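# Move graduated cylinder upright between shelved benches

## Task

Pick up the graduated cylinder from the shelved bench near the door and set it standing upright on the work surface of the shelved bench near the window. The task fails if the cylinder touches the floor, or if it falls over or ends up tilted. At the end it must stand by itself: release it and move the robot away, since a cylinder held in place only by the robot does not count.

## Robot and tools

ROBOT. A wheeled base carries a lifting column with two six-joint arms, each ending in a two-finger gripper, and a tilting head. Shoulder height S = 0.90 m + column_m. Folded, as at the start, the robot is 0.73 m long, 0.62 m wide and S + 0.43 m tall, with its front 0.40 m ahead of the column. The base drives straight or turns in place; it cannot move sideways. Cameras: cam_head_left and cam_head_right on the head, cam_left_wrist and cam_right_wrist on the hands, nav_camera low at the front.

FRAMES. Base frame: origin on the floor between the drive wheels, under the column; x forward, y left, z up. left_hand and right_hand are given in it, in metres. Each is the point where the fingers meet; the tips reach 8 mm further. The hand's z axis points along the fingers (quat_wxyz maps (0,0,1) onto it), and its y axis runs along the opening. The odometry frame is the base frame where the scene began. Heading is positive to the left, -3.142 to 3.142.

execute_actions. actions: a list holding zero or one action. An empty list only returns state and images. An action may contain:
- base: exactly one key. translate_m is a straight drive offset from the current spot, in metres, -3 to 3, forward positive. rotate_rad is a turn offset in radians, -3.2 to 3.2, counter-clockwise seen from above (left) positive.
- joints: a single object for both arms, one number per named joint, each an absolute target. column_m 0 to 0.8 m; head_tilt_rad -0.61 to 1.308 (0 about level, positive looks down); left_joint1_rad to left_joint6_rad and right_joint1_rad to right_joint6_rad in radians, ranges: joint1 -2.879 to 2.879, joint2 0 to 3.141, joint3 0 to 3.019, joint4 -1.692 to 1.57, joint5 -1.57 to 1.57 (positive swings the hand to the robot's right), joint6 -2.094 to 2.094 (positive rolls clockwise seen from behind the hand); left_gripper_m and right_gripper_m 0 (closed) to 0.093 m fingertip gap.
- speeds: caps for this action only, translate_m 0.05 to 0.8 m/s, rotate_rad 0.1 to 1 rad/s (defaults are the maxima). Speeds do not slow the arms.
A base move longer than 8.667 s is refused; no action exceeds 15 s. Bad keys or values refuse the whole call. Joints left out may keep pushing toward older targets. cameras: list of names or "all"; omitted or null gives all, [] gives none.

wait: seconds, 0 to 10; returns state and images. zoom_image: camera plus region [x0, y0, x1, y1] in pixels of that camera's latest full image, origin top-left, at most 504 by 504. read_manual: section "licences" only; moves nothing. finished_scene: scene, the integer of the current scene; ends it irreversibly and reports success.

ARM GEOMETRY. With joint1 at -1.57 (left) or 1.57 (right) and joints 5 and 6 at 0, the arm works in a vertical plane 0.23 m to that side of the column. Let a = j2 - 0.35, b = 1.05 + j2 - j3, c = b - j4 (c = 1.57 means fingers straight down). Hand point: ahead = 0.12 + 0.39 sin a + 0.38 cos b + 0.25 cos c; height = S + 0.39 cos a - 0.38 sin b - 0.25 sin c. Joints 2,3,4 = 0.93, 0.78, 0.14 give 0.60 m ahead, 0.25 m below S. The real hand usually lands up to 5 cm lower and nearer (about 12 cm with a heavy or distant load); trust left_hand/right_hand (1 to 3 cm error). Empty reach about 1 m from the shoulder. Below 0.4 m height the base housing blocks hands nearer than 0.45 m. Fingers down, one arm holds up to 0.3 kg out to 0.6 m ahead; heavier loads need the hand closer and fingers steeper than about 1.2 rad below horizontal.

FRICTION AND GRIPPER. Changes under about 0.03 rad (0.08 for joints 2 and 3) may not move a joint even though it says done. For gentle contact step about 0.05 rad per call from your last target. Fingers are 7 cm long; the hand body is 10 cm wide and 7 cm thick; the wrist camera sticks out 11 cm on one side. To grip, command an opening smaller than the object; off_target is then expected. A reading staying 0.002 m or more above the target means something is held.

RESULTS. base_status and joint_status: done, off_target (resting away from target, may still push), contact_stop (base wheel stalled or column stopped), time_out, not_followed (safety check withheld arm targets, with a cause line). on_its_own lists what was not commanded; its held at value is a target, not a position. joint_positions, joint torques (arm joints, with offsets and noise), Motor temperatures per arm. base_odometry counts wheel turns, so slip looks like travel; if turned_by_wheels and turned_by_imu disagree by over about 4 % and 0.05 rad, the base hit or slipped. base_tilt in degrees, forward and right positive. motor_effort for left_wheel and right_wheel in percent, peak in brackets. wheel_motors_off is 1 while both wheel motors are shut off. The pictures line names the images in order.

COLUMN. Descending, it halts with contact_stop when an arm's load clearly changes, such as a held object touching down, and may sink a further 0.15 to 0.2 m. Afterwards it refuses to go down until raised 0.2 m or to the top. A column touching something directly is freed by moving 0.05 m the other way.

AVOID. Never let the arms strike or press on each other. A stalled base: back off 0.05 m before turning. Pushing with the base for about 3 s cuts wheel power for 2 s. Table tops between 0.30 m high and 0.26 m below S can slide over the housing into the column. A blocked arm keeps pushing and heats motors (MOTOR HOT from 85 °C; at 100 °C the arm drops, an OVER-TEMPERATURE FAULT); relieve it by sending back its reported positions. For not_followed, move each offending joint at least 0.05 rad back. Carry the cylinder well above the floor, set it down gently upright, open the gripper, then withdraw the hand and back away without knocking it. Loose objects may occasionally get nudged.

Each tool is called after "Request:" by a JSON object that holds its "method" and its "body", one argument or row to a line.

## Session

Request:
{"method": "execute_actions", "body": {
  "actions": []
}}

Scene clock: 0.00 s.
Joint torques (N m, as the arm reports them, + toward a larger angle): no reading
Motor temperatures (°C, as the motors report them): left_arm=[20 22 20 20 20 19] | right_arm=[23 22 20 20 23 20]
base_odometry: x=+0.000 y=+0.000 heading=+0.000 (m, m, rad; odometry frame)
turned_by_wheels: +0.000 (rad since the last result)
turned_by_imu: +0.000 (rad since the last result)
base_tilt: forward=+0.3 right=+0.2 (deg)
base_status: not commanded
joint_positions: column_m=+0.552 head_tilt_rad=+0.881 left_joint1_rad=-1.547 left_joint2_rad=+0.873 left_joint3_rad=+0.360 left_joint4_rad=-0.926 left_joint5_rad=+0.015 left_joint6_rad=+0.068 left_gripper_m=+0.095 right_joint1_rad=+1.548 right_joint2_rad=+0.873 right_joint3_rad=+0.417 right_joint4_rad=-0.964 right_joint5_rad=-0.006 right_joint6_rad=+0.034 right_gripper_m=+0.094
joint_status: not commanded
wheel_motors_off: 0
motor_effort: left_wheel=+2 right_wheel=+2 (%)
left_hand: x=+0.1265 y=+0.2266 z=+1.2548 quat_wxyz=(+0.442, -0.017, -0.897, +0.015) (m; base frame)
right_hand: x=+0.1508 y=-0.2291 z=+1.2521 quat_wxyz=(+0.434, -0.026, -0.901, +0.011) (m; base frame)
pictures: cam_head_left, cam_head_right, cam_left_wrist, cam_right_wrist, nav_camera
Images, in order (width x height): cam_head_left 504x504, cam_head_right 504x504, cam_left_wrist 504x504, cam_right_wrist 504x504, nav_camera 504x504.

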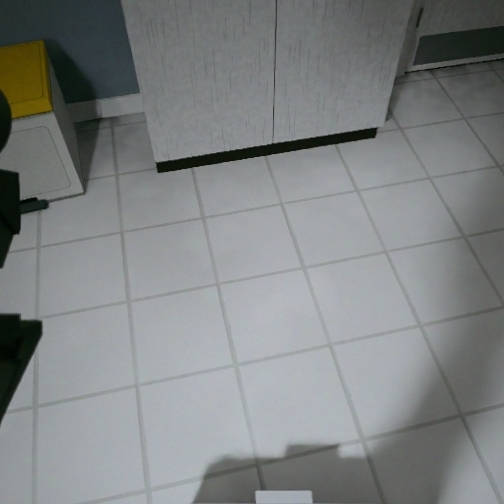

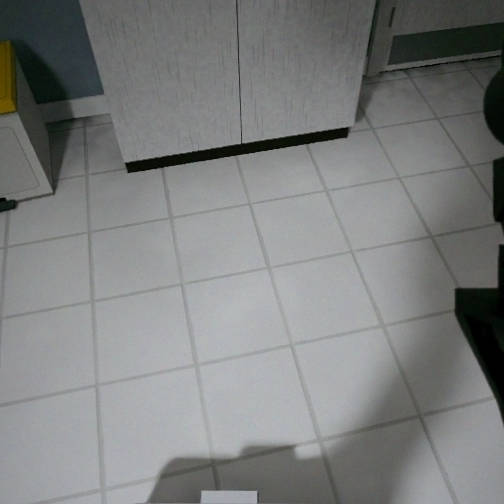

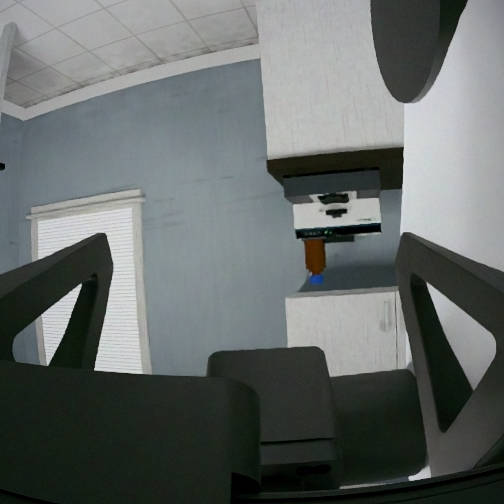

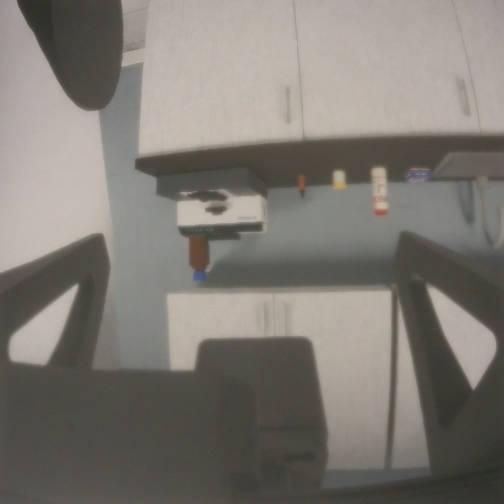

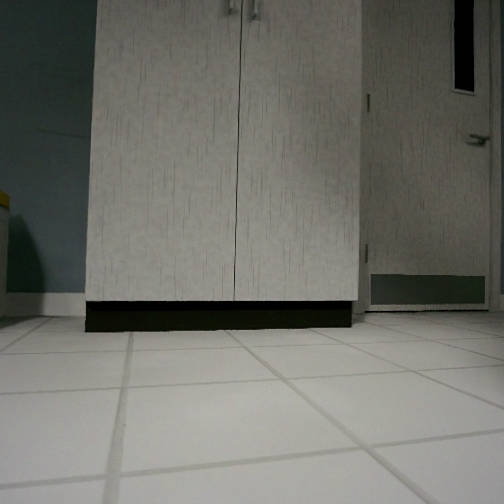

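Request:
{"method": "execute_actions", "body": {
  "actions": [
    {"base": {"rotate_rad": -0.9}, "joints": {"head_tilt_rad": 0.3}}
  ],
  "cameras": ["cam_head_left", "nav_camera"]
}}

Request:
{"method": "execute_actions", "body": {
  "actions": [
    {"base": {"rotate_rad": -0.9}}
  ],
  "cameras": ["cam_head_left", "nav_camera"]
}}

Scene clock: 5.47 s.
Joint torques (N m, as the arm reports them, + toward a larger angle): left_arm=[ 0.43 -9.2  -1.43 -0.96 -0.05 -0.01] | right_arm=[-0.6  -5.65 -0.86 -1.33  0.04  0.  ]
Motor temperatures (°C, as the motors report them): left_arm=[20 22 20 21 20 19] | right_arm=[23 22 20 20 23 20]
base_odometry: x=+0.000 y=+0.000 heading=-0.899 (m, m, rad; odometry frame)
turned_by_wheels: -0.899 (rad since the last result)
turned_by_imu: -0.896 (rad since the last result)
base_tilt: forward=+0.3 right=+0.1 (deg)
base_status: done
joint_positions: column_m=+0.552 head_tilt_rad=+0.319 left_joint1_rad=-1.547 left_joint2_rad=+0.873 left_joint3_rad=+0.360 left_joint4_rad=-0.926 left_joint5_rad=+0.015 left_joint6_rad=+0.068 left_gripper_m=+0.095 right_joint1_rad=+1.548 right_joint2_rad=+0.873 right_joint3_rad=+0.417 right_joint4_rad=-0.964 right_joint5_rad=-0.006 right_joint6_rad=+0.034 right_gripper_m=+0.094
joint_status: all done
wheel_motors_off: 0
motor_effort: left_wheel=+4(49) right_wheel=-3(51) (%)
left_hand: x=+0.1265 y=+0.2266 z=+1.2548 quat_wxyz=(+0.442, -0.017, -0.897, +0.015) (m; base frame)
right_hand: x=+0.1508 y=-0.2291 z=+1.2521 quat_wxyz=(+0.434, -0.026, -0.901, +0.011) (m; base frame)
pictures: cam_head_left, nav_camera
Images, in order (width x height): cam_head_left 504x504, nav_camera 504x504.

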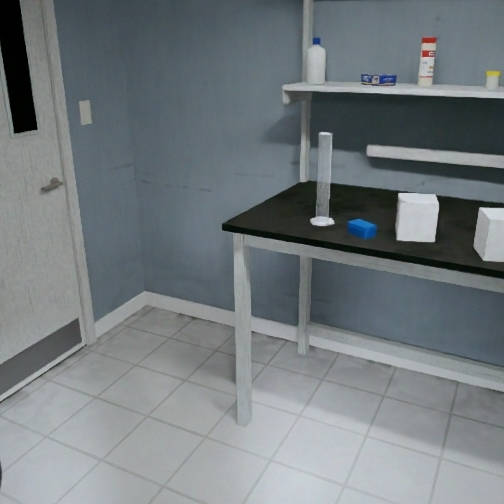

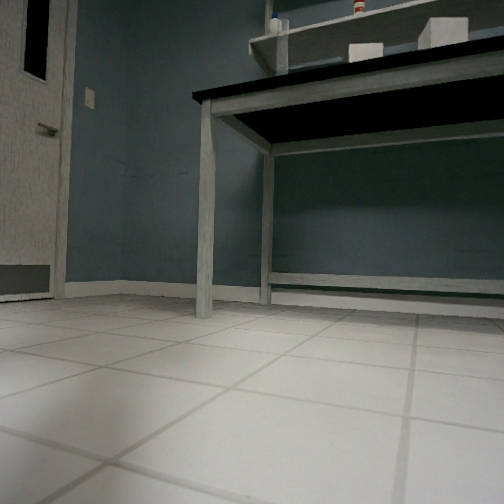

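Scene clock: 7.83 s.
Joint torques (N m, as the arm reports them, + toward a larger angle): left_arm=[ 0.39 -9.1  -1.44 -0.96 -0.04 -0.02] | right_arm=[-0.66 -5.62 -0.87 -1.31  0.03  0.  ]
Motor temperatures (°C, as the motors report them): left_arm=[20 22 20 21 20 19] | right_arm=[23 22 20 20 23 20]
base_odometry: x=+0.000 y=+0.000 heading=-1.798 (m, m, rad; odometry frame)
turned_by_wheels: -0.899 (rad since the last result)
turned_by_imu: -0.908 (rad since the last result)
base_tilt: forward=+0.3 right=+0.1 (deg)
base_status: done
joint_positions: column_m=+0.552 head_tilt_rad=+0.319 left_joint1_rad=-1.547 left_joint2_rad=+0.873 left_joint3_rad=+0.360 left_joint4_rad=-0.926 left_joint5_rad=+0.015 left_joint6_rad=+0.068 left_gripper_m=+0.095 right_joint1_rad=+1.548 right_joint2_rad=+0.873 right_joint3_rad=+0.417 right_joint4_rad=-0.964 right_joint5_rad=-0.006 right_joint6_rad=+0.034 right_gripper_m=+0.094
joint_status: not commanded
wheel_motors_off: 0
motor_effort: left_wheel=+4(29) right_wheel=-2(26) (%)
left_hand: x=+0.1265 y=+0.2266 z=+1.2548 quat_wxyz=(+0.442, -0.017, -0.897, +0.015) (m; base frame)
right_hand: x=+0.1508 y=-0.2291 z=+1.2521 quat_wxyz=(+0.434, -0.026, -0.901, +0.011) (m; base frame)
pictures: cam_head_left, nav_camera
Images, in order (width x height): cam_head_left 504x504, nav_camera 504x504.

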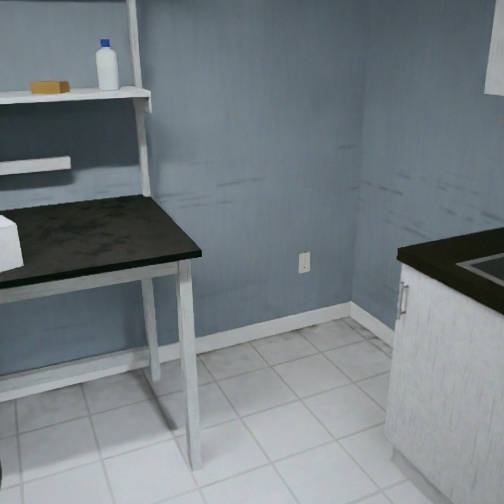

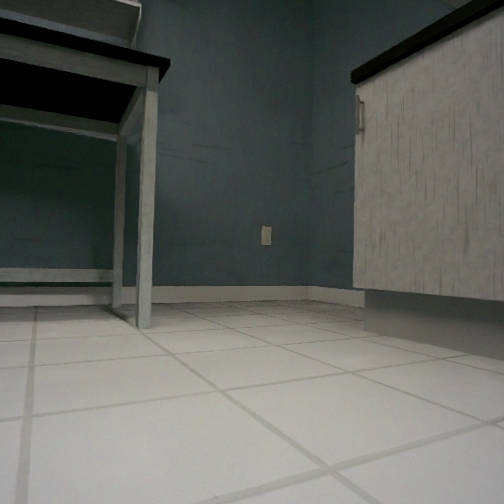

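Request:
{"method": "execute_actions", "body": {
  "actions": [
    {"base": {"rotate_rad": 0.72}, "joints": {"column_m": 0.4}}
  ],
  "cameras": ["nav_camera"]
}}

Request:
{"method": "execute_actions", "body": {
  "actions": [
    {"base": {"translate_m": 0.8}, "joints": {"head_tilt_rad": 0.4}}
  ],
  "cameras": ["cam_head_left", "cam_head_right", "nav_camera"]
}}

Scene clock: 46.97 s.
Joint torques (N m, as the arm reports them, + toward a larger angle): left_arm=[ 0.38 -9.07 -1.5  -0.95 -0.05 -0.01] | right_arm=[-0.69 -5.79 -0.88 -1.32  0.04 -0.01]
Motor temperatures (°C, as the motors report them): left_arm=[20 23 21 21 20 19] | right_arm=[23 22 20 20 23 20]
base_odometry: x=+0.000 y=+0.000 heading=-1.080 (m, m, rad; odometry frame)
turned_by_wheels: +0.719 (rad since the last result)
turned_by_imu: +0.729 (rad since the last result)
base_tilt: forward=+0.3 right=+0.1 (deg)
base_status: done
joint_positions: column_m=+0.400 head_tilt_rad=+0.319 left_joint1_rad=-1.547 left_joint2_rad=+0.873 left_joint3_rad=+0.360 left_joint4_rad=-0.926 left_joint5_rad=+0.015 left_joint6_rad=+0.068 left_gripper_m=+0.095 right_joint1_rad=+1.548 right_joint2_rad=+0.873 right_joint3_rad=+0.417 right_joint4_rad=-0.964 right_joint5_rad=-0.006 right_joint6_rad=+0.034 right_gripper_m=+0.094
joint_status: all done
wheel_motors_off: 0
motor_effort: left_wheel=-4(24) right_wheel=+2(22) (%)
left_hand: x=+0.1265 y=+0.2266 z=+1.1032 quat_wxyz=(+0.442, -0.017, -0.897, +0.015) (m; base frame)
right_hand: x=+0.1508 y=-0.2291 z=+1.1005 quat_wxyz=(+0.434, -0.026, -0.901, +0.011) (m; base frame)
pictures: nav_camera
Images, in order (width x height): nav_camera 504x504.

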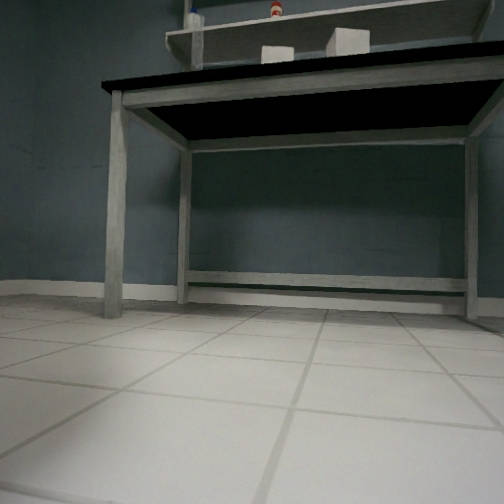

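Scene clock: 49.97 s.
Joint torques (N m, as the arm reports them, + toward a larger angle): left_arm=[ 0.4  -9.14 -1.6  -0.96 -0.06 -0.01] | right_arm=[-0.61 -5.76 -0.99 -1.35  0.03 -0.01]
Motor temperatures (°C, as the motors report them): left_arm=[20 23 21 21 20 19] | right_arm=[23 22 20 20 23 20]
base_odometry: x=+0.377 y=-0.706 heading=-1.081 (m, m, rad; odometry frame)
turned_by_wheels: -0.001 (rad since the last result)
turned_by_imu: +0.002 (rad since the last result)
base_tilt: forward=+0.3 right=+0.2 (deg)
base_status: done
joint_positions: column_m=+0.400 head_tilt_rad=+0.405 left_joint1_rad=-1.547 left_joint2_rad=+0.873 left_joint3_rad=+0.362 left_joint4_rad=-0.926 left_joint5_rad=+0.015 left_joint6_rad=+0.068 left_gripper_m=+0.095 right_joint1_rad=+1.548 right_joint2_rad=+0.873 right_joint3_rad=+0.418 right_joint4_rad=-0.964 right_joint5_rad=-0.006 right_joint6_rad=+0.034 right_gripper_m=+0.094
joint_status: all done
wheel_motors_off: 0
motor_effort: left_wheel=-1(54) right_wheel=+0(68) (%)
left_hand: x=+0.1277 y=+0.2266 z=+1.1028 quat_wxyz=(+0.441, -0.018, -0.897, +0.015) (m; base frame)
right_hand: x=+0.1516 y=-0.2292 z=+1.1003 quat_wxyz=(+0.433, -0.026, -0.901, +0.011) (m; base frame)
pictures: cam_head_left, cam_head_right, nav_camera
Images, in order (width x height): cam_head_left 504x504, cam_head_right 504x504, nav_camera 504x504.

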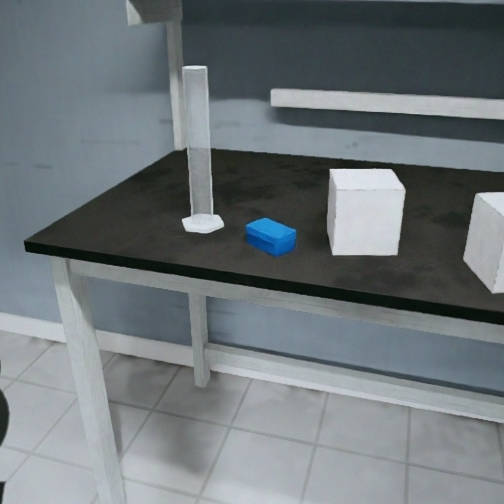

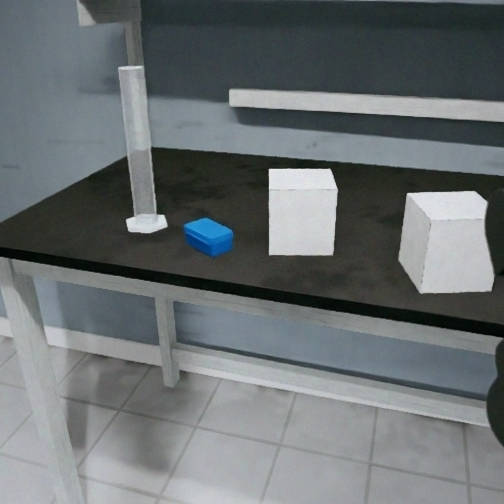

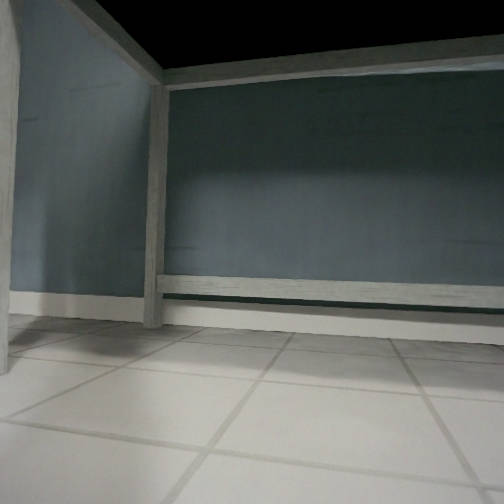

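Request:
{"method": "execute_actions", "body": {
  "actions": [
    {"joints": {"left_joint1_rad": -1.57, "left_joint2_rad": 1.33, "left_joint3_rad": 1.1, "left_joint4_rad": 1.03, "left_joint5_rad": 0.0, "left_joint6_rad": 0.0, "left_gripper_m": 0.093}}
  ],
  "cameras": ["cam_head_left", "cam_head_right", "cam_left_wrist"]
}}

Scene clock: 75.03 s.
Joint torques (N m, as the arm reports them, + toward a larger angle): left_arm=[ -0.5  -23.14   3.62   2.99  -0.14  -0.11] | right_arm=[-0.68 -5.71 -0.98 -1.31  0.03 -0.01]
Motor temperatures (°C, as the motors report them): left_arm=[20 24 21 21 20 19] | right_arm=[23 23 20 20 23 20]
base_odometry: x=+0.377 y=-0.706 heading=-1.081 (m, m, rad; odometry frame)
turned_by_wheels: +0.000 (rad since the last result)
turned_by_imu: +0.002 (rad since the last result)
base_tilt: forward=+0.3 right=+0.1 (deg)
base_status: not commanded
joint_positions: column_m=+0.400 head_tilt_rad=+0.405 left_joint1_rad=-1.562 left_joint2_rad=+1.334 left_joint3_rad=+1.102 left_joint4_rad=+1.005 left_joint5_rad=+0.002 left_joint6_rad=+0.011 left_gripper_m=+0.093 right_joint1_rad=+1.548 right_joint2_rad=+0.873 right_joint3_rad=+0.418 right_joint4_rad=-0.964 right_joint5_rad=-0.006 right_joint6_rad=+0.034 right_gripper_m=+0.094
joint_status: all done
wheel_motors_off: 0
motor_effort: left_wheel=-3(4) right_wheel=+3(4) (%)
left_hand: x=+0.7916 y=+0.2292 z=+1.0812 quat_wxyz=(-0.604, -0.005, -0.797, -0.007) (m; base frame)
right_hand: x=+0.1516 y=-0.2292 z=+1.1003 quat_wxyz=(+0.433, -0.026, -0.901, +0.011) (m; base frame)
pictures: cam_head_left, cam_head_right, cam_left_wrist
Images, in order (width x height): cam_head_left 504x504, cam_head_right 504x504, cam_left_wrist 504x504.

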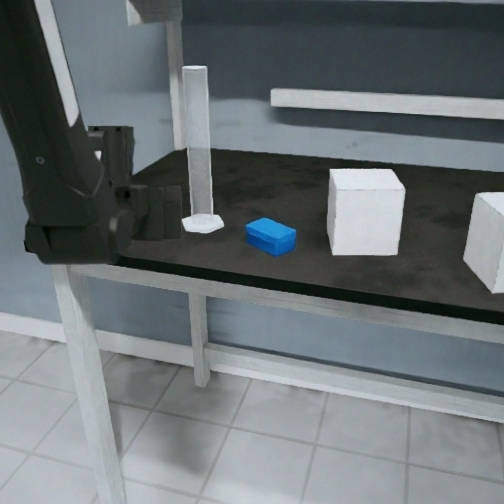

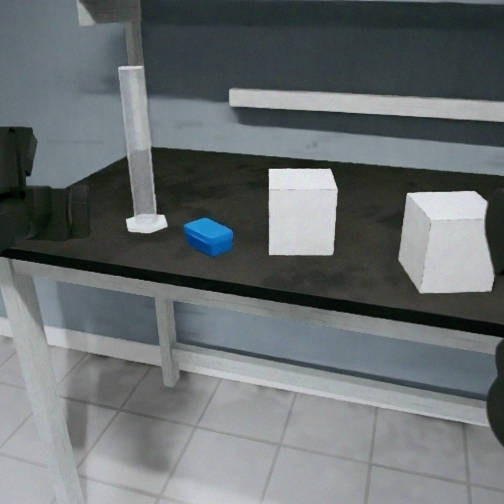

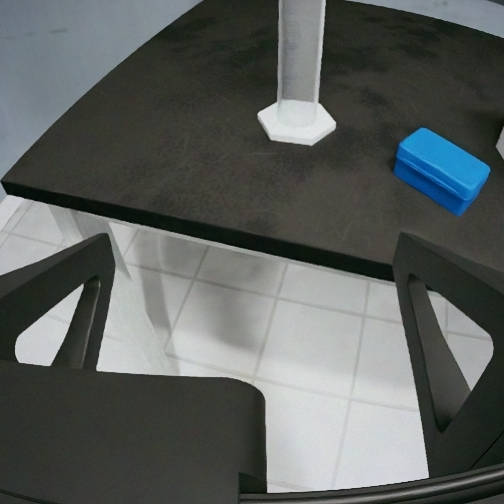

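Request:
{"method": "execute_actions", "body": {
  "actions": [
    {"base": {"rotate_rad": -0.045}}
  ],
  "cameras": []
}}

Request:
{"method": "execute_actions", "body": {
  "actions": [
    {"base": {"translate_m": 0.22}, "speeds": {"translate_m": 0.3}}
  ],
  "cameras": ["cam_head_left", "cam_left_wrist"]
}}

Scene clock: 80.70 s.
Joint torques (N m, as the arm reports them, + toward a larger angle): left_arm=[  0.06 -23.26   3.72   2.97  -0.08  -0.11] | right_arm=[-0.7  -5.58 -0.95 -1.31  0.04 -0.01]
Motor temperatures (°C, as the motors report them): left_arm=[20 25 21 21 20 19] | right_arm=[23 23 20 20 23 20]
base_odometry: x=+0.377 y=-0.706 heading=-1.124 (m, m, rad; odometry frame)
turned_by_wheels: -0.043 (rad since the last result)
turned_by_imu: -0.042 (rad since the last result)
base_tilt: forward=+0.3 right=+0.1 (deg)
base_status: done
joint_positions: column_m=+0.400 head_tilt_rad=+0.405 left_joint1_rad=-1.566 left_joint2_rad=+1.334 left_joint3_rad=+1.101 left_joint4_rad=+1.005 left_joint5_rad=+0.001 left_joint6_rad=+0.011 left_gripper_m=+0.093 right_joint1_rad=+1.548 right_joint2_rad=+0.873 right_joint3_rad=+0.418 right_joint4_rad=-0.964 right_joint5_rad=-0.006 right_joint6_rad=+0.034 right_gripper_m=+0.094
joint_status: not commanded
wheel_motors_off: 0
motor_effort: left_wheel=+1(44) right_wheel=-3(47) (%)
left_hand: x=+0.7911 y=+0.2269 z=+1.0808 quat_wxyz=(-0.603, -0.005, -0.798, -0.005) (m; base frame)
right_hand: x=+0.1516 y=-0.2292 z=+1.1003 quat_wxyz=(+0.433, -0.026, -0.901, +0.011) (m; base frame)
pictures: none
No camera images: the call's "cameras" was empty. Leave "cameras" out to get every camera's image.

Scene clock: 82.63 s.
Joint torques (N m, as the arm reports them, + toward a larger angle): left_arm=[  0.   -23.15   3.99   2.98  -0.08  -0.11] | right_arm=[-0.69 -5.59 -0.9  -1.32  0.03  0.  ]
Motor temperatures (°C, as the motors report them): left_arm=[20 25 21 21 20 19] | right_arm=[23 23 20 20 23 20]
base_odometry: x=+0.472 y=-0.904 heading=-1.125 (m, m, rad; odometry frame)
turned_by_wheels: -0.001 (rad since the last result)
turned_by_imu: +0.000 (rad since the last result)
base_tilt: forward=+0.4 right=+0.2 (deg)
base_status: done
joint_positions: column_m=+0.400 head_tilt_rad=+0.405 left_joint1_rad=-1.566 left_joint2_rad=+1.334 left_joint3_rad=+1.097 left_joint4_rad=+1.005 left_joint5_rad=+0.001 left_joint6_rad=+0.011 left_gripper_m=+0.093 right_joint1_rad=+1.548 right_joint2_rad=+0.873 right_joint3_rad=+0.417 right_joint4_rad=-0.964 right_joint5_rad=-0.006 right_joint6_rad=+0.034 right_gripper_m=+0.094
joint_status: not commanded
wheel_motors_off: 0
motor_effort: left_wheel=-1(48) right_wheel=+1(58) (%)
left_hand: x=+0.7893 y=+0.2269 z=+1.0794 quat_wxyz=(-0.601, -0.005, -0.799, -0.005) (m; base frame)
right_hand: x=+0.1510 y=-0.2291 z=+1.1005 quat_wxyz=(+0.433, -0.026, -0.901, +0.011) (m; base frame)
pictures: cam_head_left, cam_left_wrist
Images, in order (width x height): cam_head_left 504x504, cam_left_wrist 504x504.

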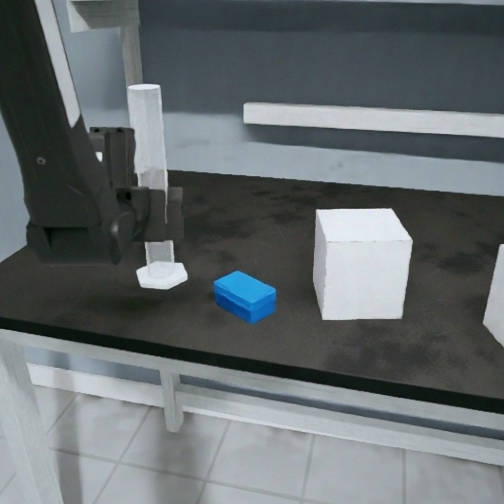

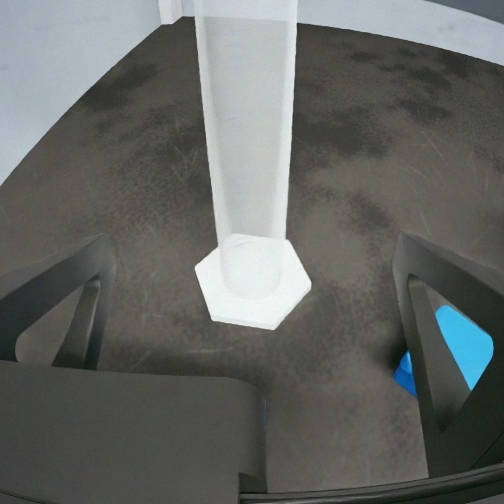

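Request:
{"method": "execute_actions", "body": {
  "actions": [
    {"base": {"translate_m": 0.07}, "joints": {"left_joint4_rad": 1.18}, "speeds": {"translate_m": 0.1}}
  ],
  "cameras": ["cam_head_left", "cam_left_wrist"]
}}

Scene clock: 107.03 s.
Joint torques (N m, as the arm reports them, + toward a larger angle): left_arm=[  0.01 -23.22   4.23   3.01  -0.09  -0.11] | right_arm=[-0.68 -5.57 -0.82 -1.34  0.04 -0.01]
Motor temperatures (°C, as the motors report them): left_arm=[20 28 22 21 20 19] | right_arm=[23 23 20 20 23 20]
base_odometry: x=+0.502 y=-0.968 heading=-1.126 (m, m, rad; odometry frame)
turned_by_wheels: -0.001 (rad since the last result)
turned_by_imu: +0.001 (rad since the last result)
base_tilt: forward=+0.3 right=+0.2 (deg)
base_status: done
joint_positions: column_m=+0.400 head_tilt_rad=+0.405 left_joint1_rad=-1.566 left_joint2_rad=+1.334 left_joint3_rad=+1.094 left_joint4_rad=+1.155 left_joint5_rad=+0.001 left_joint6_rad=+0.011 left_gripper_m=+0.093 right_joint1_rad=+1.548 right_joint2_rad=+0.873 right_joint3_rad=+0.416 right_joint4_rad=-0.964 right_joint5_rad=-0.006 right_joint6_rad=+0.034 right_gripper_m=+0.094
joint_status: all done
wheel_motors_off: 0
motor_effort: left_wheel=-2(40) right_wheel=+1(32) (%)
left_hand: x=+0.7958 y=+0.2268 z=+1.1145 quat_wxyz=(-0.659, -0.005, -0.752, -0.005) (m; base frame)
right_hand: x=+0.1504 y=-0.2291 z=+1.1007 quat_wxyz=(+0.434, -0.026, -0.900, +0.011) (m; base frame)
pictures: cam_head_left, cam_left_wrist
Images, in order (width x height): cam_head_left 504x504, cam_left_wrist 504x504.

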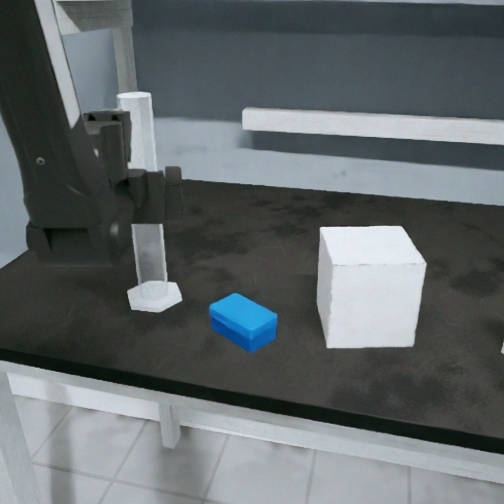

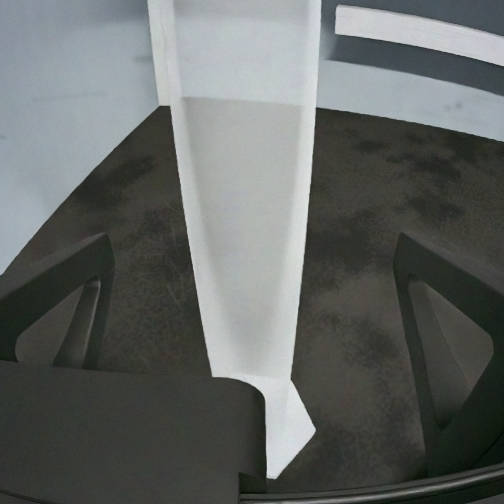

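Request:
{"method": "execute_actions", "body": {
  "actions": [
    {"base": {"translate_m": 0.06}, "speeds": {"translate_m": 0.08}}
  ],
  "cameras": ["cam_head_left", "cam_left_wrist"]
}}

Scene clock: 115.17 s.
Joint torques (N m, as the arm reports them, + toward a larger angle): left_arm=[  0.03 -23.09   4.28   3.    -0.08  -0.1 ] | right_arm=[-0.67 -5.58 -0.78 -1.33  0.03  0.  ]
Motor temperatures (°C, as the motors report them): left_arm=[20 29 22 21 20 19] | right_arm=[23 23 20 20 23 20]
base_odometry: x=+0.528 y=-1.022 heading=-1.127 (m, m, rad; odometry frame)
turned_by_wheels: -0.001 (rad since the last result)
turned_by_imu: +0.001 (rad since the last result)
base_tilt: forward=+0.3 right=+0.1 (deg)
base_status: done
joint_positions: column_m=+0.400 head_tilt_rad=+0.405 left_joint1_rad=-1.566 left_joint2_rad=+1.334 left_joint3_rad=+1.093 left_joint4_rad=+1.155 left_joint5_rad=+0.001 left_joint6_rad=+0.011 left_gripper_m=+0.093 right_joint1_rad=+1.548 right_joint2_rad=+0.873 right_joint3_rad=+0.415 right_joint4_rad=-0.964 right_joint5_rad=-0.006 right_joint6_rad=+0.034 right_gripper_m=+0.094
joint_status: not commanded
wheel_motors_off: 0
motor_effort: left_wheel=-2(40) right_wheel=+2(36) (%)
left_hand: x=+0.7955 y=+0.2268 z=+1.1142 quat_wxyz=(-0.658, -0.005, -0.753, -0.005) (m; base frame)
right_hand: x=+0.1502 y=-0.2291 z=+1.1007 quat_wxyz=(+0.434, -0.026, -0.900, +0.011) (m; base frame)
pictures: cam_head_left, cam_left_wrist
Images, in order (width x height): cam_head_left 504x504, cam_left_wrist 504x504.

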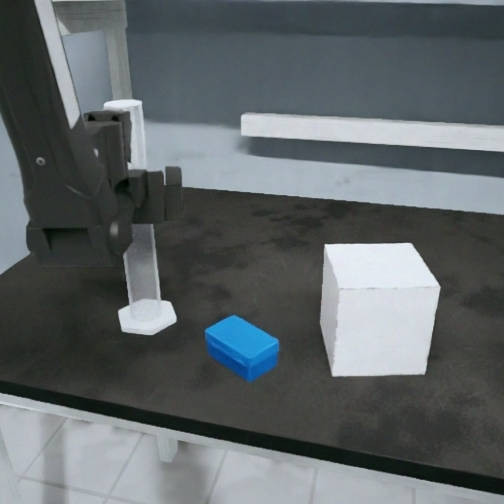

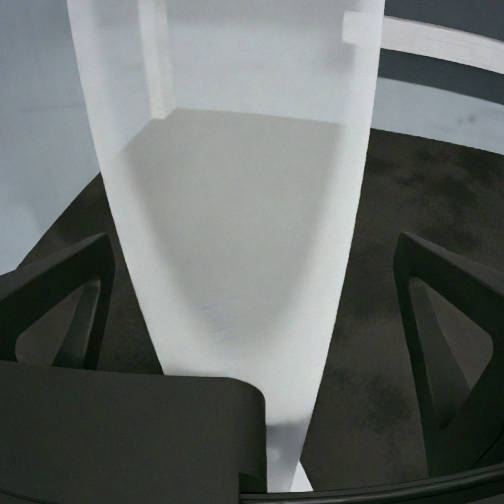

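Request:
{"method": "execute_actions", "body": {
  "actions": [
    {"joints": {"left_gripper_m": 0.03}}
  ],
  "cameras": ["cam_head_left", "cam_left_wrist"]
}}

Scene clock: 118.60 s.
Joint torques (N m, as the arm reports them, + toward a larger angle): left_arm=[ -0.06 -23.12   4.3    2.97  -0.06  -0.11] | right_arm=[-0.72 -5.65 -0.77 -1.33  0.03 -0.01]
Motor temperatures (°C, as the motors report them): left_arm=[20 29 22 21 20 19] | right_arm=[23 23 20 20 23 20]
base_odometry: x=+0.528 y=-1.022 heading=-1.127 (m, m, rad; odometry frame)
turned_by_wheels: +0.000 (rad since the last result)
turned_by_imu: +0.001 (rad since the last result)
base_tilt: forward=+0.3 right=+0.1 (deg)
base_status: not commanded
joint_positions: column_m=+0.400 head_tilt_rad=+0.405 left_joint1_rad=-1.566 left_joint2_rad=+1.334 left_joint3_rad=+1.093 left_joint4_rad=+1.155 left_joint5_rad=+0.000 left_joint6_rad=+0.010 left_gripper_m=+0.042 right_joint1_rad=+1.548 right_joint2_rad=+0.873 right_joint3_rad=+0.415 right_joint4_rad=-0.964 right_joint5_rad=-0.006 right_joint6_rad=+0.034 right_gripper_m=+0.094
joint_status: left_gripper_m off_target (ended at +0.042, target +0.030)
wheel_motors_off: 0
motor_effort: left_wheel=-2(2) right_wheel=+2(5) (%)
left_hand: x=+0.7955 y=+0.2269 z=+1.1142 quat_wxyz=(-0.658, -0.004, -0.753, -0.006) (m; base frame)
right_hand: x=+0.1502 y=-0.2291 z=+1.1007 quat_wxyz=(+0.434, -0.026, -0.900, +0.011) (m; base frame)
pictures: cam_head_left, cam_left_wrist
Images, in order (width x height): cam_head_left 504x504, cam_left_wrist 504x504.

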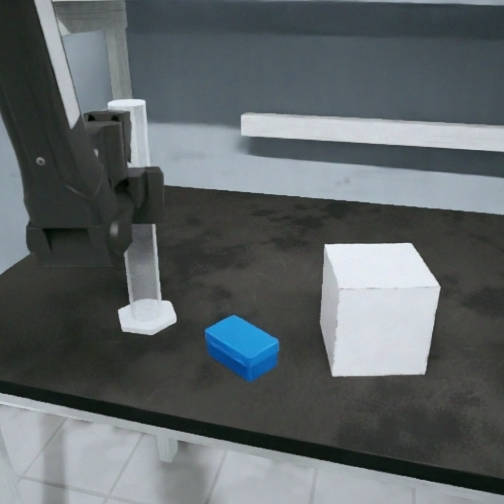

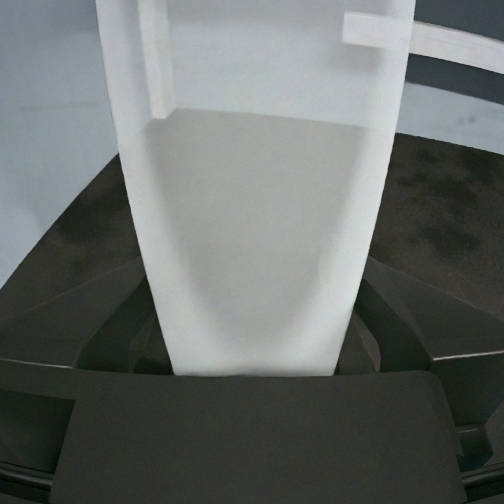

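Request:
{"method": "execute_actions", "body": {
  "actions": [
    {"joints": {"column_m": 0.47, "left_gripper_m": 0.02}}
  ],
  "cameras": ["cam_head_left"]
}}

Request:
{"method": "execute_actions", "body": {
  "actions": [
    {"base": {"translate_m": -0.6}, "speeds": {"translate_m": 0.4}}
  ],
  "cameras": ["cam_head_left", "cam_right_wrist"]
}}

Scene clock: 123.57 s.
Joint torques (N m, as the arm reports them, + toward a larger angle): left_arm=[ -0.01 -23.12   4.26   2.96  -0.06  -0.1 ] | right_arm=[-0.63 -5.63 -0.78 -1.34  0.03 -0.01]
Motor temperatures (°C, as the motors report them): left_arm=[20 29 22 21 20 19] | right_arm=[23 23 20 20 23 20]
base_odometry: x=+0.528 y=-1.022 heading=-1.127 (m, m, rad; odometry frame)
turned_by_wheels: +0.000 (rad since the last result)
turned_by_imu: +0.002 (rad since the last result)
base_tilt: forward=+0.4 right=+0.1 (deg)
base_status: not commanded
joint_positions: column_m=+0.470 head_tilt_rad=+0.405 left_joint1_rad=-1.566 left_joint2_rad=+1.334 left_joint3_rad=+1.093 left_joint4_rad=+1.155 left_joint5_rad=+0.000 left_joint6_rad=+0.010 left_gripper_m=+0.042 right_joint1_rad=+1.548 right_joint2_rad=+0.873 right_joint3_rad=+0.415 right_joint4_rad=-0.964 right_joint5_rad=-0.006 right_joint6_rad=+0.034 right_gripper_m=+0.094
joint_status: left_gripper_m off_target (ended at +0.042, target +0.020); the others done
wheel_motors_off: 0
motor_effort: left_wheel=-3(3) right_wheel=+1(3) (%)
left_hand: x=+0.7955 y=+0.2269 z=+1.1840 quat_wxyz=(-0.658, -0.004, -0.753, -0.006) (m; base frame)
right_hand: x=+0.1502 y=-0.2291 z=+1.1706 quat_wxyz=(+0.434, -0.026, -0.900, +0.011) (m; base frame)
pictures: cam_head_left
Images, in order (width x height): cam_head_left 504x504.

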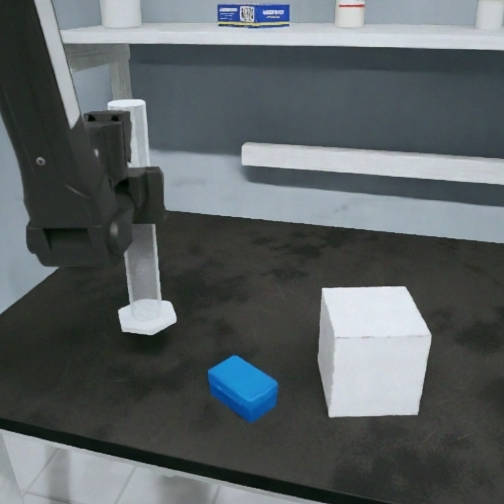

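Scene clock: 126.53 s.
Joint torques (N m, as the arm reports them, + toward a larger angle): left_arm=[  0.06 -22.99   4.35   2.99  -0.06  -0.1 ] | right_arm=[-0.64 -5.85 -0.69 -1.28  0.03 -0.01]
Motor temperatures (°C, as the motors report them): left_arm=[20 29 22 21 20 19] | right_arm=[23 23 20 20 23 20]
base_odometry: x=+0.271 y=-0.480 heading=-1.128 (m, m, rad; odometry frame)
turned_by_wheels: -0.001 (rad since the last result)
turned_by_imu: -0.001 (rad since the last result)
base_tilt: forward=+0.3 right=+0.1 (deg)
base_status: done
joint_positions: column_m=+0.470 head_tilt_rad=+0.405 left_joint1_rad=-1.566 left_joint2_rad=+1.334 left_joint3_rad=+1.091 left_joint4_rad=+1.155 left_joint5_rad=+0.000 left_joint6_rad=+0.010 left_gripper_m=+0.042 right_joint1_rad=+1.548 right_joint2_rad=+0.873 right_joint3_rad=+0.415 right_joint4_rad=-0.964 right_joint5_rad=-0.006 right_joint6_rad=+0.034 right_gripper_m=+0.094
joint_status: not commanded
wheel_motors_off: 0
motor_effort: left_wheel=-2(39) right_wheel=+1(63) (%)
left_hand: x=+0.7947 y=+0.2269 z=+1.1834 quat_wxyz=(-0.658, -0.004, -0.753, -0.006) (m; base frame)
right_hand: x=+0.1500 y=-0.2291 z=+1.1706 quat_wxyz=(+0.434, -0.026, -0.900, +0.011) (m; base frame)
pictures: cam_head_left, cam_right_wrist
Images, in order (width x height): cam_head_left 504x504, cam_right_wrist 504x504.

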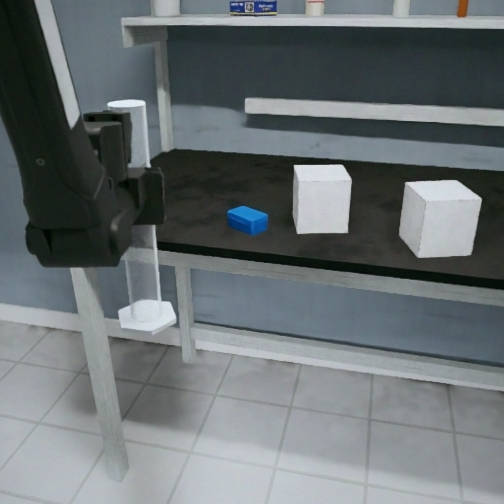

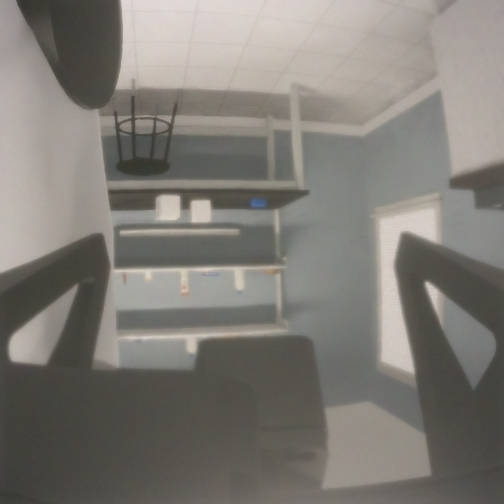

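Request:
{"method": "execute_actions", "body": {
  "actions": [
    {"base": {"rotate_rad": 3.0}, "joints": {"head_tilt_rad": 0.3}, "speeds": {"rotate_rad": 0.8}}
  ],
  "cameras": ["cam_head_left", "cam_head_right", "nav_camera"]
}}

Scene clock: 138.50 s.
Joint torques (N m, as the arm reports them, + toward a larger angle): left_arm=[  0.01 -22.94   4.38   2.98  -0.07  -0.11] | right_arm=[-0.77 -5.59 -0.72 -1.34  0.03 -0.01]
Motor temperatures (°C, as the motors report them): left_arm=[20 30 22 21 20 19] | right_arm=[23 23 20 20 23 20]
base_odometry: x=+0.271 y=-0.480 heading=+1.871 (m, m, rad; odometry frame)
turned_by_wheels: +2.999 (rad since the last result)
turned_by_imu: +3.030 (rad since the last result)
base_tilt: forward=+0.3 right=+0.1 (deg)
base_status: done
joint_positions: column_m=+0.470 head_tilt_rad=+0.319 left_joint1_rad=-1.568 left_joint2_rad=+1.334 left_joint3_rad=+1.091 left_joint4_rad=+1.155 left_joint5_rad=+0.000 left_joint6_rad=+0.010 left_gripper_m=+0.042 right_joint1_rad=+1.548 right_joint2_rad=+0.873 right_joint3_rad=+0.415 right_joint4_rad=-0.964 right_joint5_rad=-0.006 right_joint6_rad=+0.034 right_gripper_m=+0.094
joint_status: all done
wheel_motors_off: 0
motor_effort: left_wheel=-4(44) right_wheel=+3(57) (%)
left_hand: x=+0.7947 y=+0.2261 z=+1.1834 quat_wxyz=(-0.658, -0.004, -0.753, -0.005) (m; base frame)
right_hand: x=+0.1500 y=-0.2291 z=+1.1706 quat_wxyz=(+0.434, -0.026, -0.900, +0.011) (m; base frame)
pictures: cam_head_left, cam_head_right, nav_camera
Images, in order (width x height): cam_head_left 504x504, cam_head_right 504x504, nav_camera 504x504.

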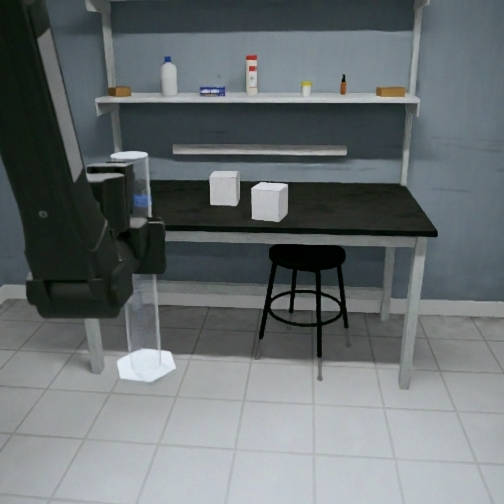

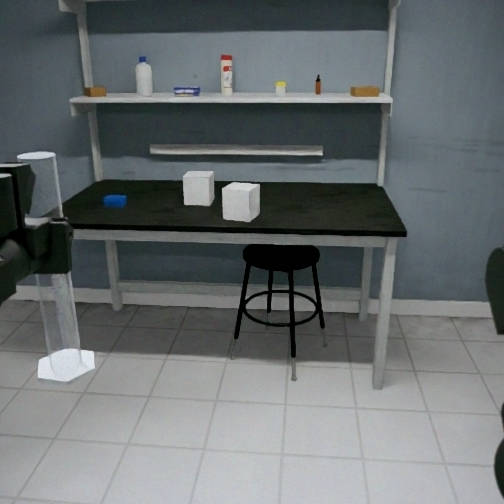

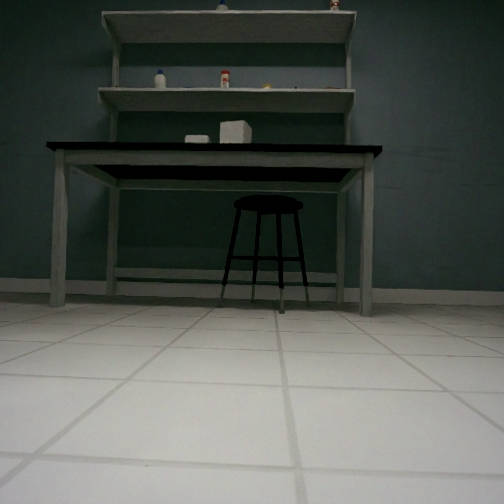

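Request:
{"method": "execute_actions", "body": {
  "actions": [
    {"base": {"rotate_rad": -0.236}, "joints": {"column_m": 0.4}, "speeds": {"rotate_rad": 0.6}}
  ],
  "cameras": []
}}

Request:
{"method": "execute_actions", "body": {
  "actions": [
    {"base": {"translate_m": 1.15}, "joints": {"column_m": 0.33, "head_tilt_rad": 0.5}, "speeds": {"translate_m": 0.6}}
  ],
  "cameras": ["cam_head_left", "cam_head_right", "nav_camera"]
}}

Scene clock: 163.80 s.
Joint torques (N m, as the arm reports them, + toward a larger angle): left_arm=[  0.23 -23.08   4.47   2.98  -0.05  -0.11] | right_arm=[-0.61 -5.62 -0.71 -1.33  0.04 -0.01]
Motor temperatures (°C, as the motors report them): left_arm=[20 31 23 21 20 19] | right_arm=[23 23 20 20 23 20]
base_odometry: x=+0.271 y=-0.480 heading=+1.635 (m, m, rad; odometry frame)
turned_by_wheels: -0.235 (rad since the last result)
turned_by_imu: -0.236 (rad since the last result)
base_tilt: forward=+0.3 right=+0.1 (deg)
base_status: done
joint_positions: column_m=+0.400 head_tilt_rad=+0.319 left_joint1_rad=-1.568 left_joint2_rad=+1.334 left_joint3_rad=+1.091 left_joint4_rad=+1.155 left_joint5_rad=+0.000 left_joint6_rad=+0.010 left_gripper_m=+0.042 right_joint1_rad=+1.548 right_joint2_rad=+0.873 right_joint3_rad=+0.415 right_joint4_rad=-0.964 right_joint5_rad=-0.006 right_joint6_rad=+0.034 right_gripper_m=+0.094
joint_status: all done
wheel_motors_off: 0
motor_effort: left_wheel=+4(25) right_wheel=-3(26) (%)
left_hand: x=+0.7947 y=+0.2260 z=+1.1136 quat_wxyz=(-0.658, -0.004, -0.753, -0.005) (m; base frame)
right_hand: x=+0.1500 y=-0.2291 z=+1.1008 quat_wxyz=(+0.434, -0.026, -0.900, +0.011) (m; base frame)
pictures: none
No camera images: the call's "cameras" was empty. Leave "cameras" out to get every camera's image.

Scene clock: 167.50 s.
Joint torques (N m, as the arm reports them, + toward a larger angle): left_arm=[  0.13 -23.17   4.39   3.    -0.05  -0.11] | right_arm=[-0.66 -5.68 -0.85 -1.36  0.03 -0.01]
Motor temperatures (°C, as the motors report them): left_arm=[20 31 23 21 20 19] | right_arm=[23 23 20 20 23 20]
base_odometry: x=+0.196 y=+0.668 heading=+1.637 (m, m, rad; odometry frame)
turned_by_wheels: +0.001 (rad since the last result)
turned_by_imu: +0.005 (rad since the last result)
base_tilt: forward=+0.4 right=+0.2 (deg)
base_status: done
joint_positions: column_m=+0.330 head_tilt_rad=+0.505 left_joint1_rad=-1.568 left_joint2_rad=+1.334 left_joint3_rad=+1.091 left_joint4_rad=+1.155 left_joint5_rad=+0.000 left_joint6_rad=+0.010 left_gripper_m=+0.042 right_joint1_rad=+1.548 right_joint2_rad=+0.873 right_joint3_rad=+0.416 right_joint4_rad=-0.964 right_joint5_rad=-0.006 right_joint6_rad=+0.034 right_gripper_m=+0.094
joint_status: all done
wheel_motors_off: 0
motor_effort: left_wheel=+2(72) right_wheel=-2(51) (%)
left_hand: x=+0.7946 y=+0.2260 z=+1.0434 quat_wxyz=(-0.657, -0.004, -0.753, -0.005) (m; base frame)
right_hand: x=+0.1504 y=-0.2291 z=+1.0307 quat_wxyz=(+0.434, -0.026, -0.900, +0.011) (m; base frame)
pictures: cam_head_left, cam_head_right, nav_camera
Images, in order (width x height): cam_head_left 504x504, cam_head_right 504x504, nav_camera 504x504.

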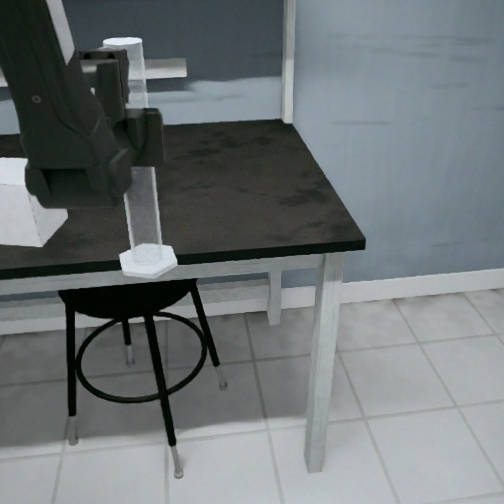

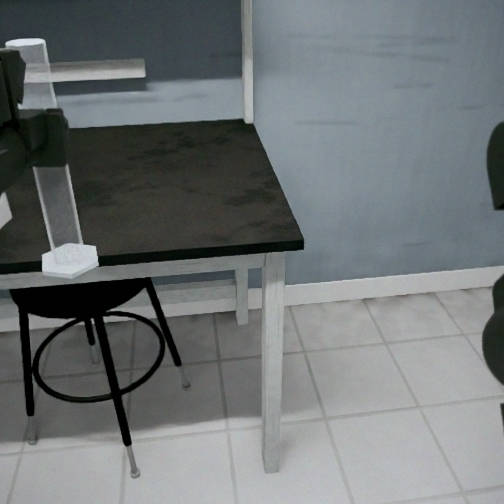

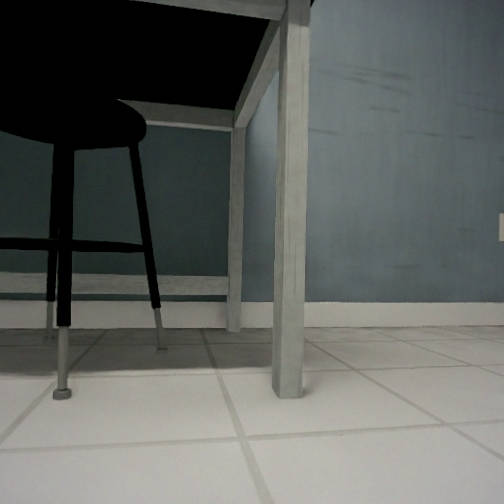

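Request:
{"method": "execute_actions", "body": {
  "actions": [
    {"base": {"translate_m": 0.4}, "speeds": {"translate_m": 0.3}}
  ],
  "cameras": ["cam_head_left", "cam_head_right", "nav_camera"]
}}

Scene clock: 175.47 s.
Joint torques (N m, as the arm reports them, + toward a larger angle): left_arm=[  0.15 -22.84   4.5    2.99  -0.05  -0.11] | right_arm=[-0.77 -5.64 -0.77 -1.34  0.03  0.  ]
Motor temperatures (°C, as the motors report them): left_arm=[20 31 23 21 20 19] | right_arm=[23 23 20 20 23 20]
base_odometry: x=+0.169 y=+1.067 heading=+1.638 (m, m, rad; odometry frame)
turned_by_wheels: +0.001 (rad since the last result)
turned_by_imu: +0.004 (rad since the last result)
base_tilt: forward=+0.4 right=+0.2 (deg)
base_status: done
joint_positions: column_m=+0.330 head_tilt_rad=+0.505 left_joint1_rad=-1.568 left_joint2_rad=+1.334 left_joint3_rad=+1.090 left_joint4_rad=+1.155 left_joint5_rad=+0.000 left_joint6_rad=+0.010 left_gripper_m=+0.042 right_joint1_rad=+1.548 right_joint2_rad=+0.873 right_joint3_rad=+0.416 right_joint4_rad=-0.964 right_joint5_rad=-0.006 right_joint6_rad=+0.034 right_gripper_m=+0.094
joint_status: not commanded
wheel_motors_off: 0
motor_effort: left_wheel=+2(46) right_wheel=+0(42) (%)
left_hand: x=+0.7941 y=+0.2260 z=+1.0430 quat_wxyz=(-0.657, -0.004, -0.754, -0.005) (m; base frame)
right_hand: x=+0.1504 y=-0.2291 z=+1.0307 quat_wxyz=(+0.434, -0.026, -0.900, +0.011) (m; base frame)
pictures: cam_head_left, cam_head_right, nav_camera
Images, in order (width x height): cam_head_left 504x504, cam_head_right 504x504, nav_camera 504x504.

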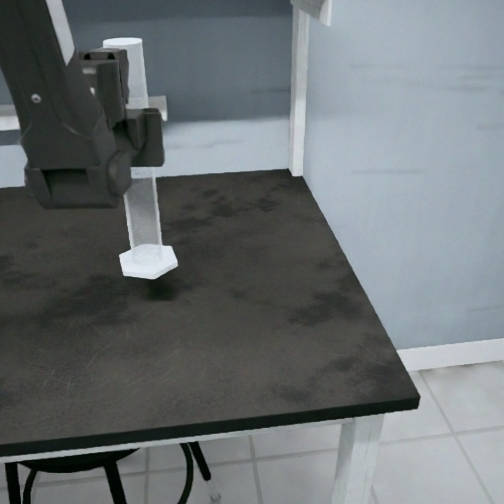

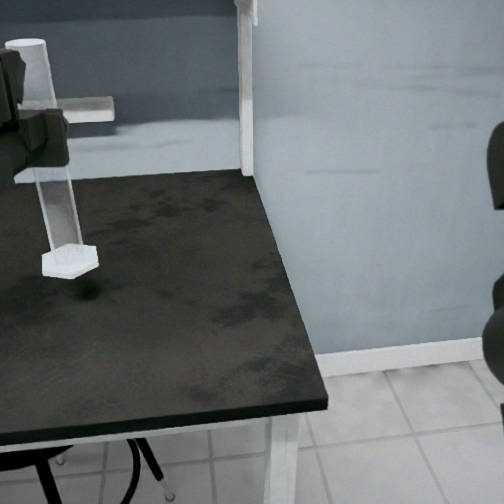

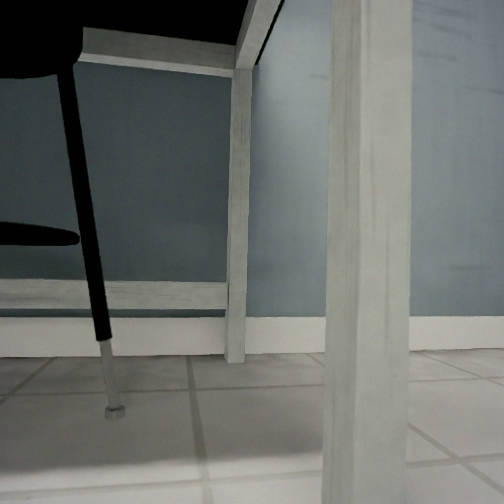

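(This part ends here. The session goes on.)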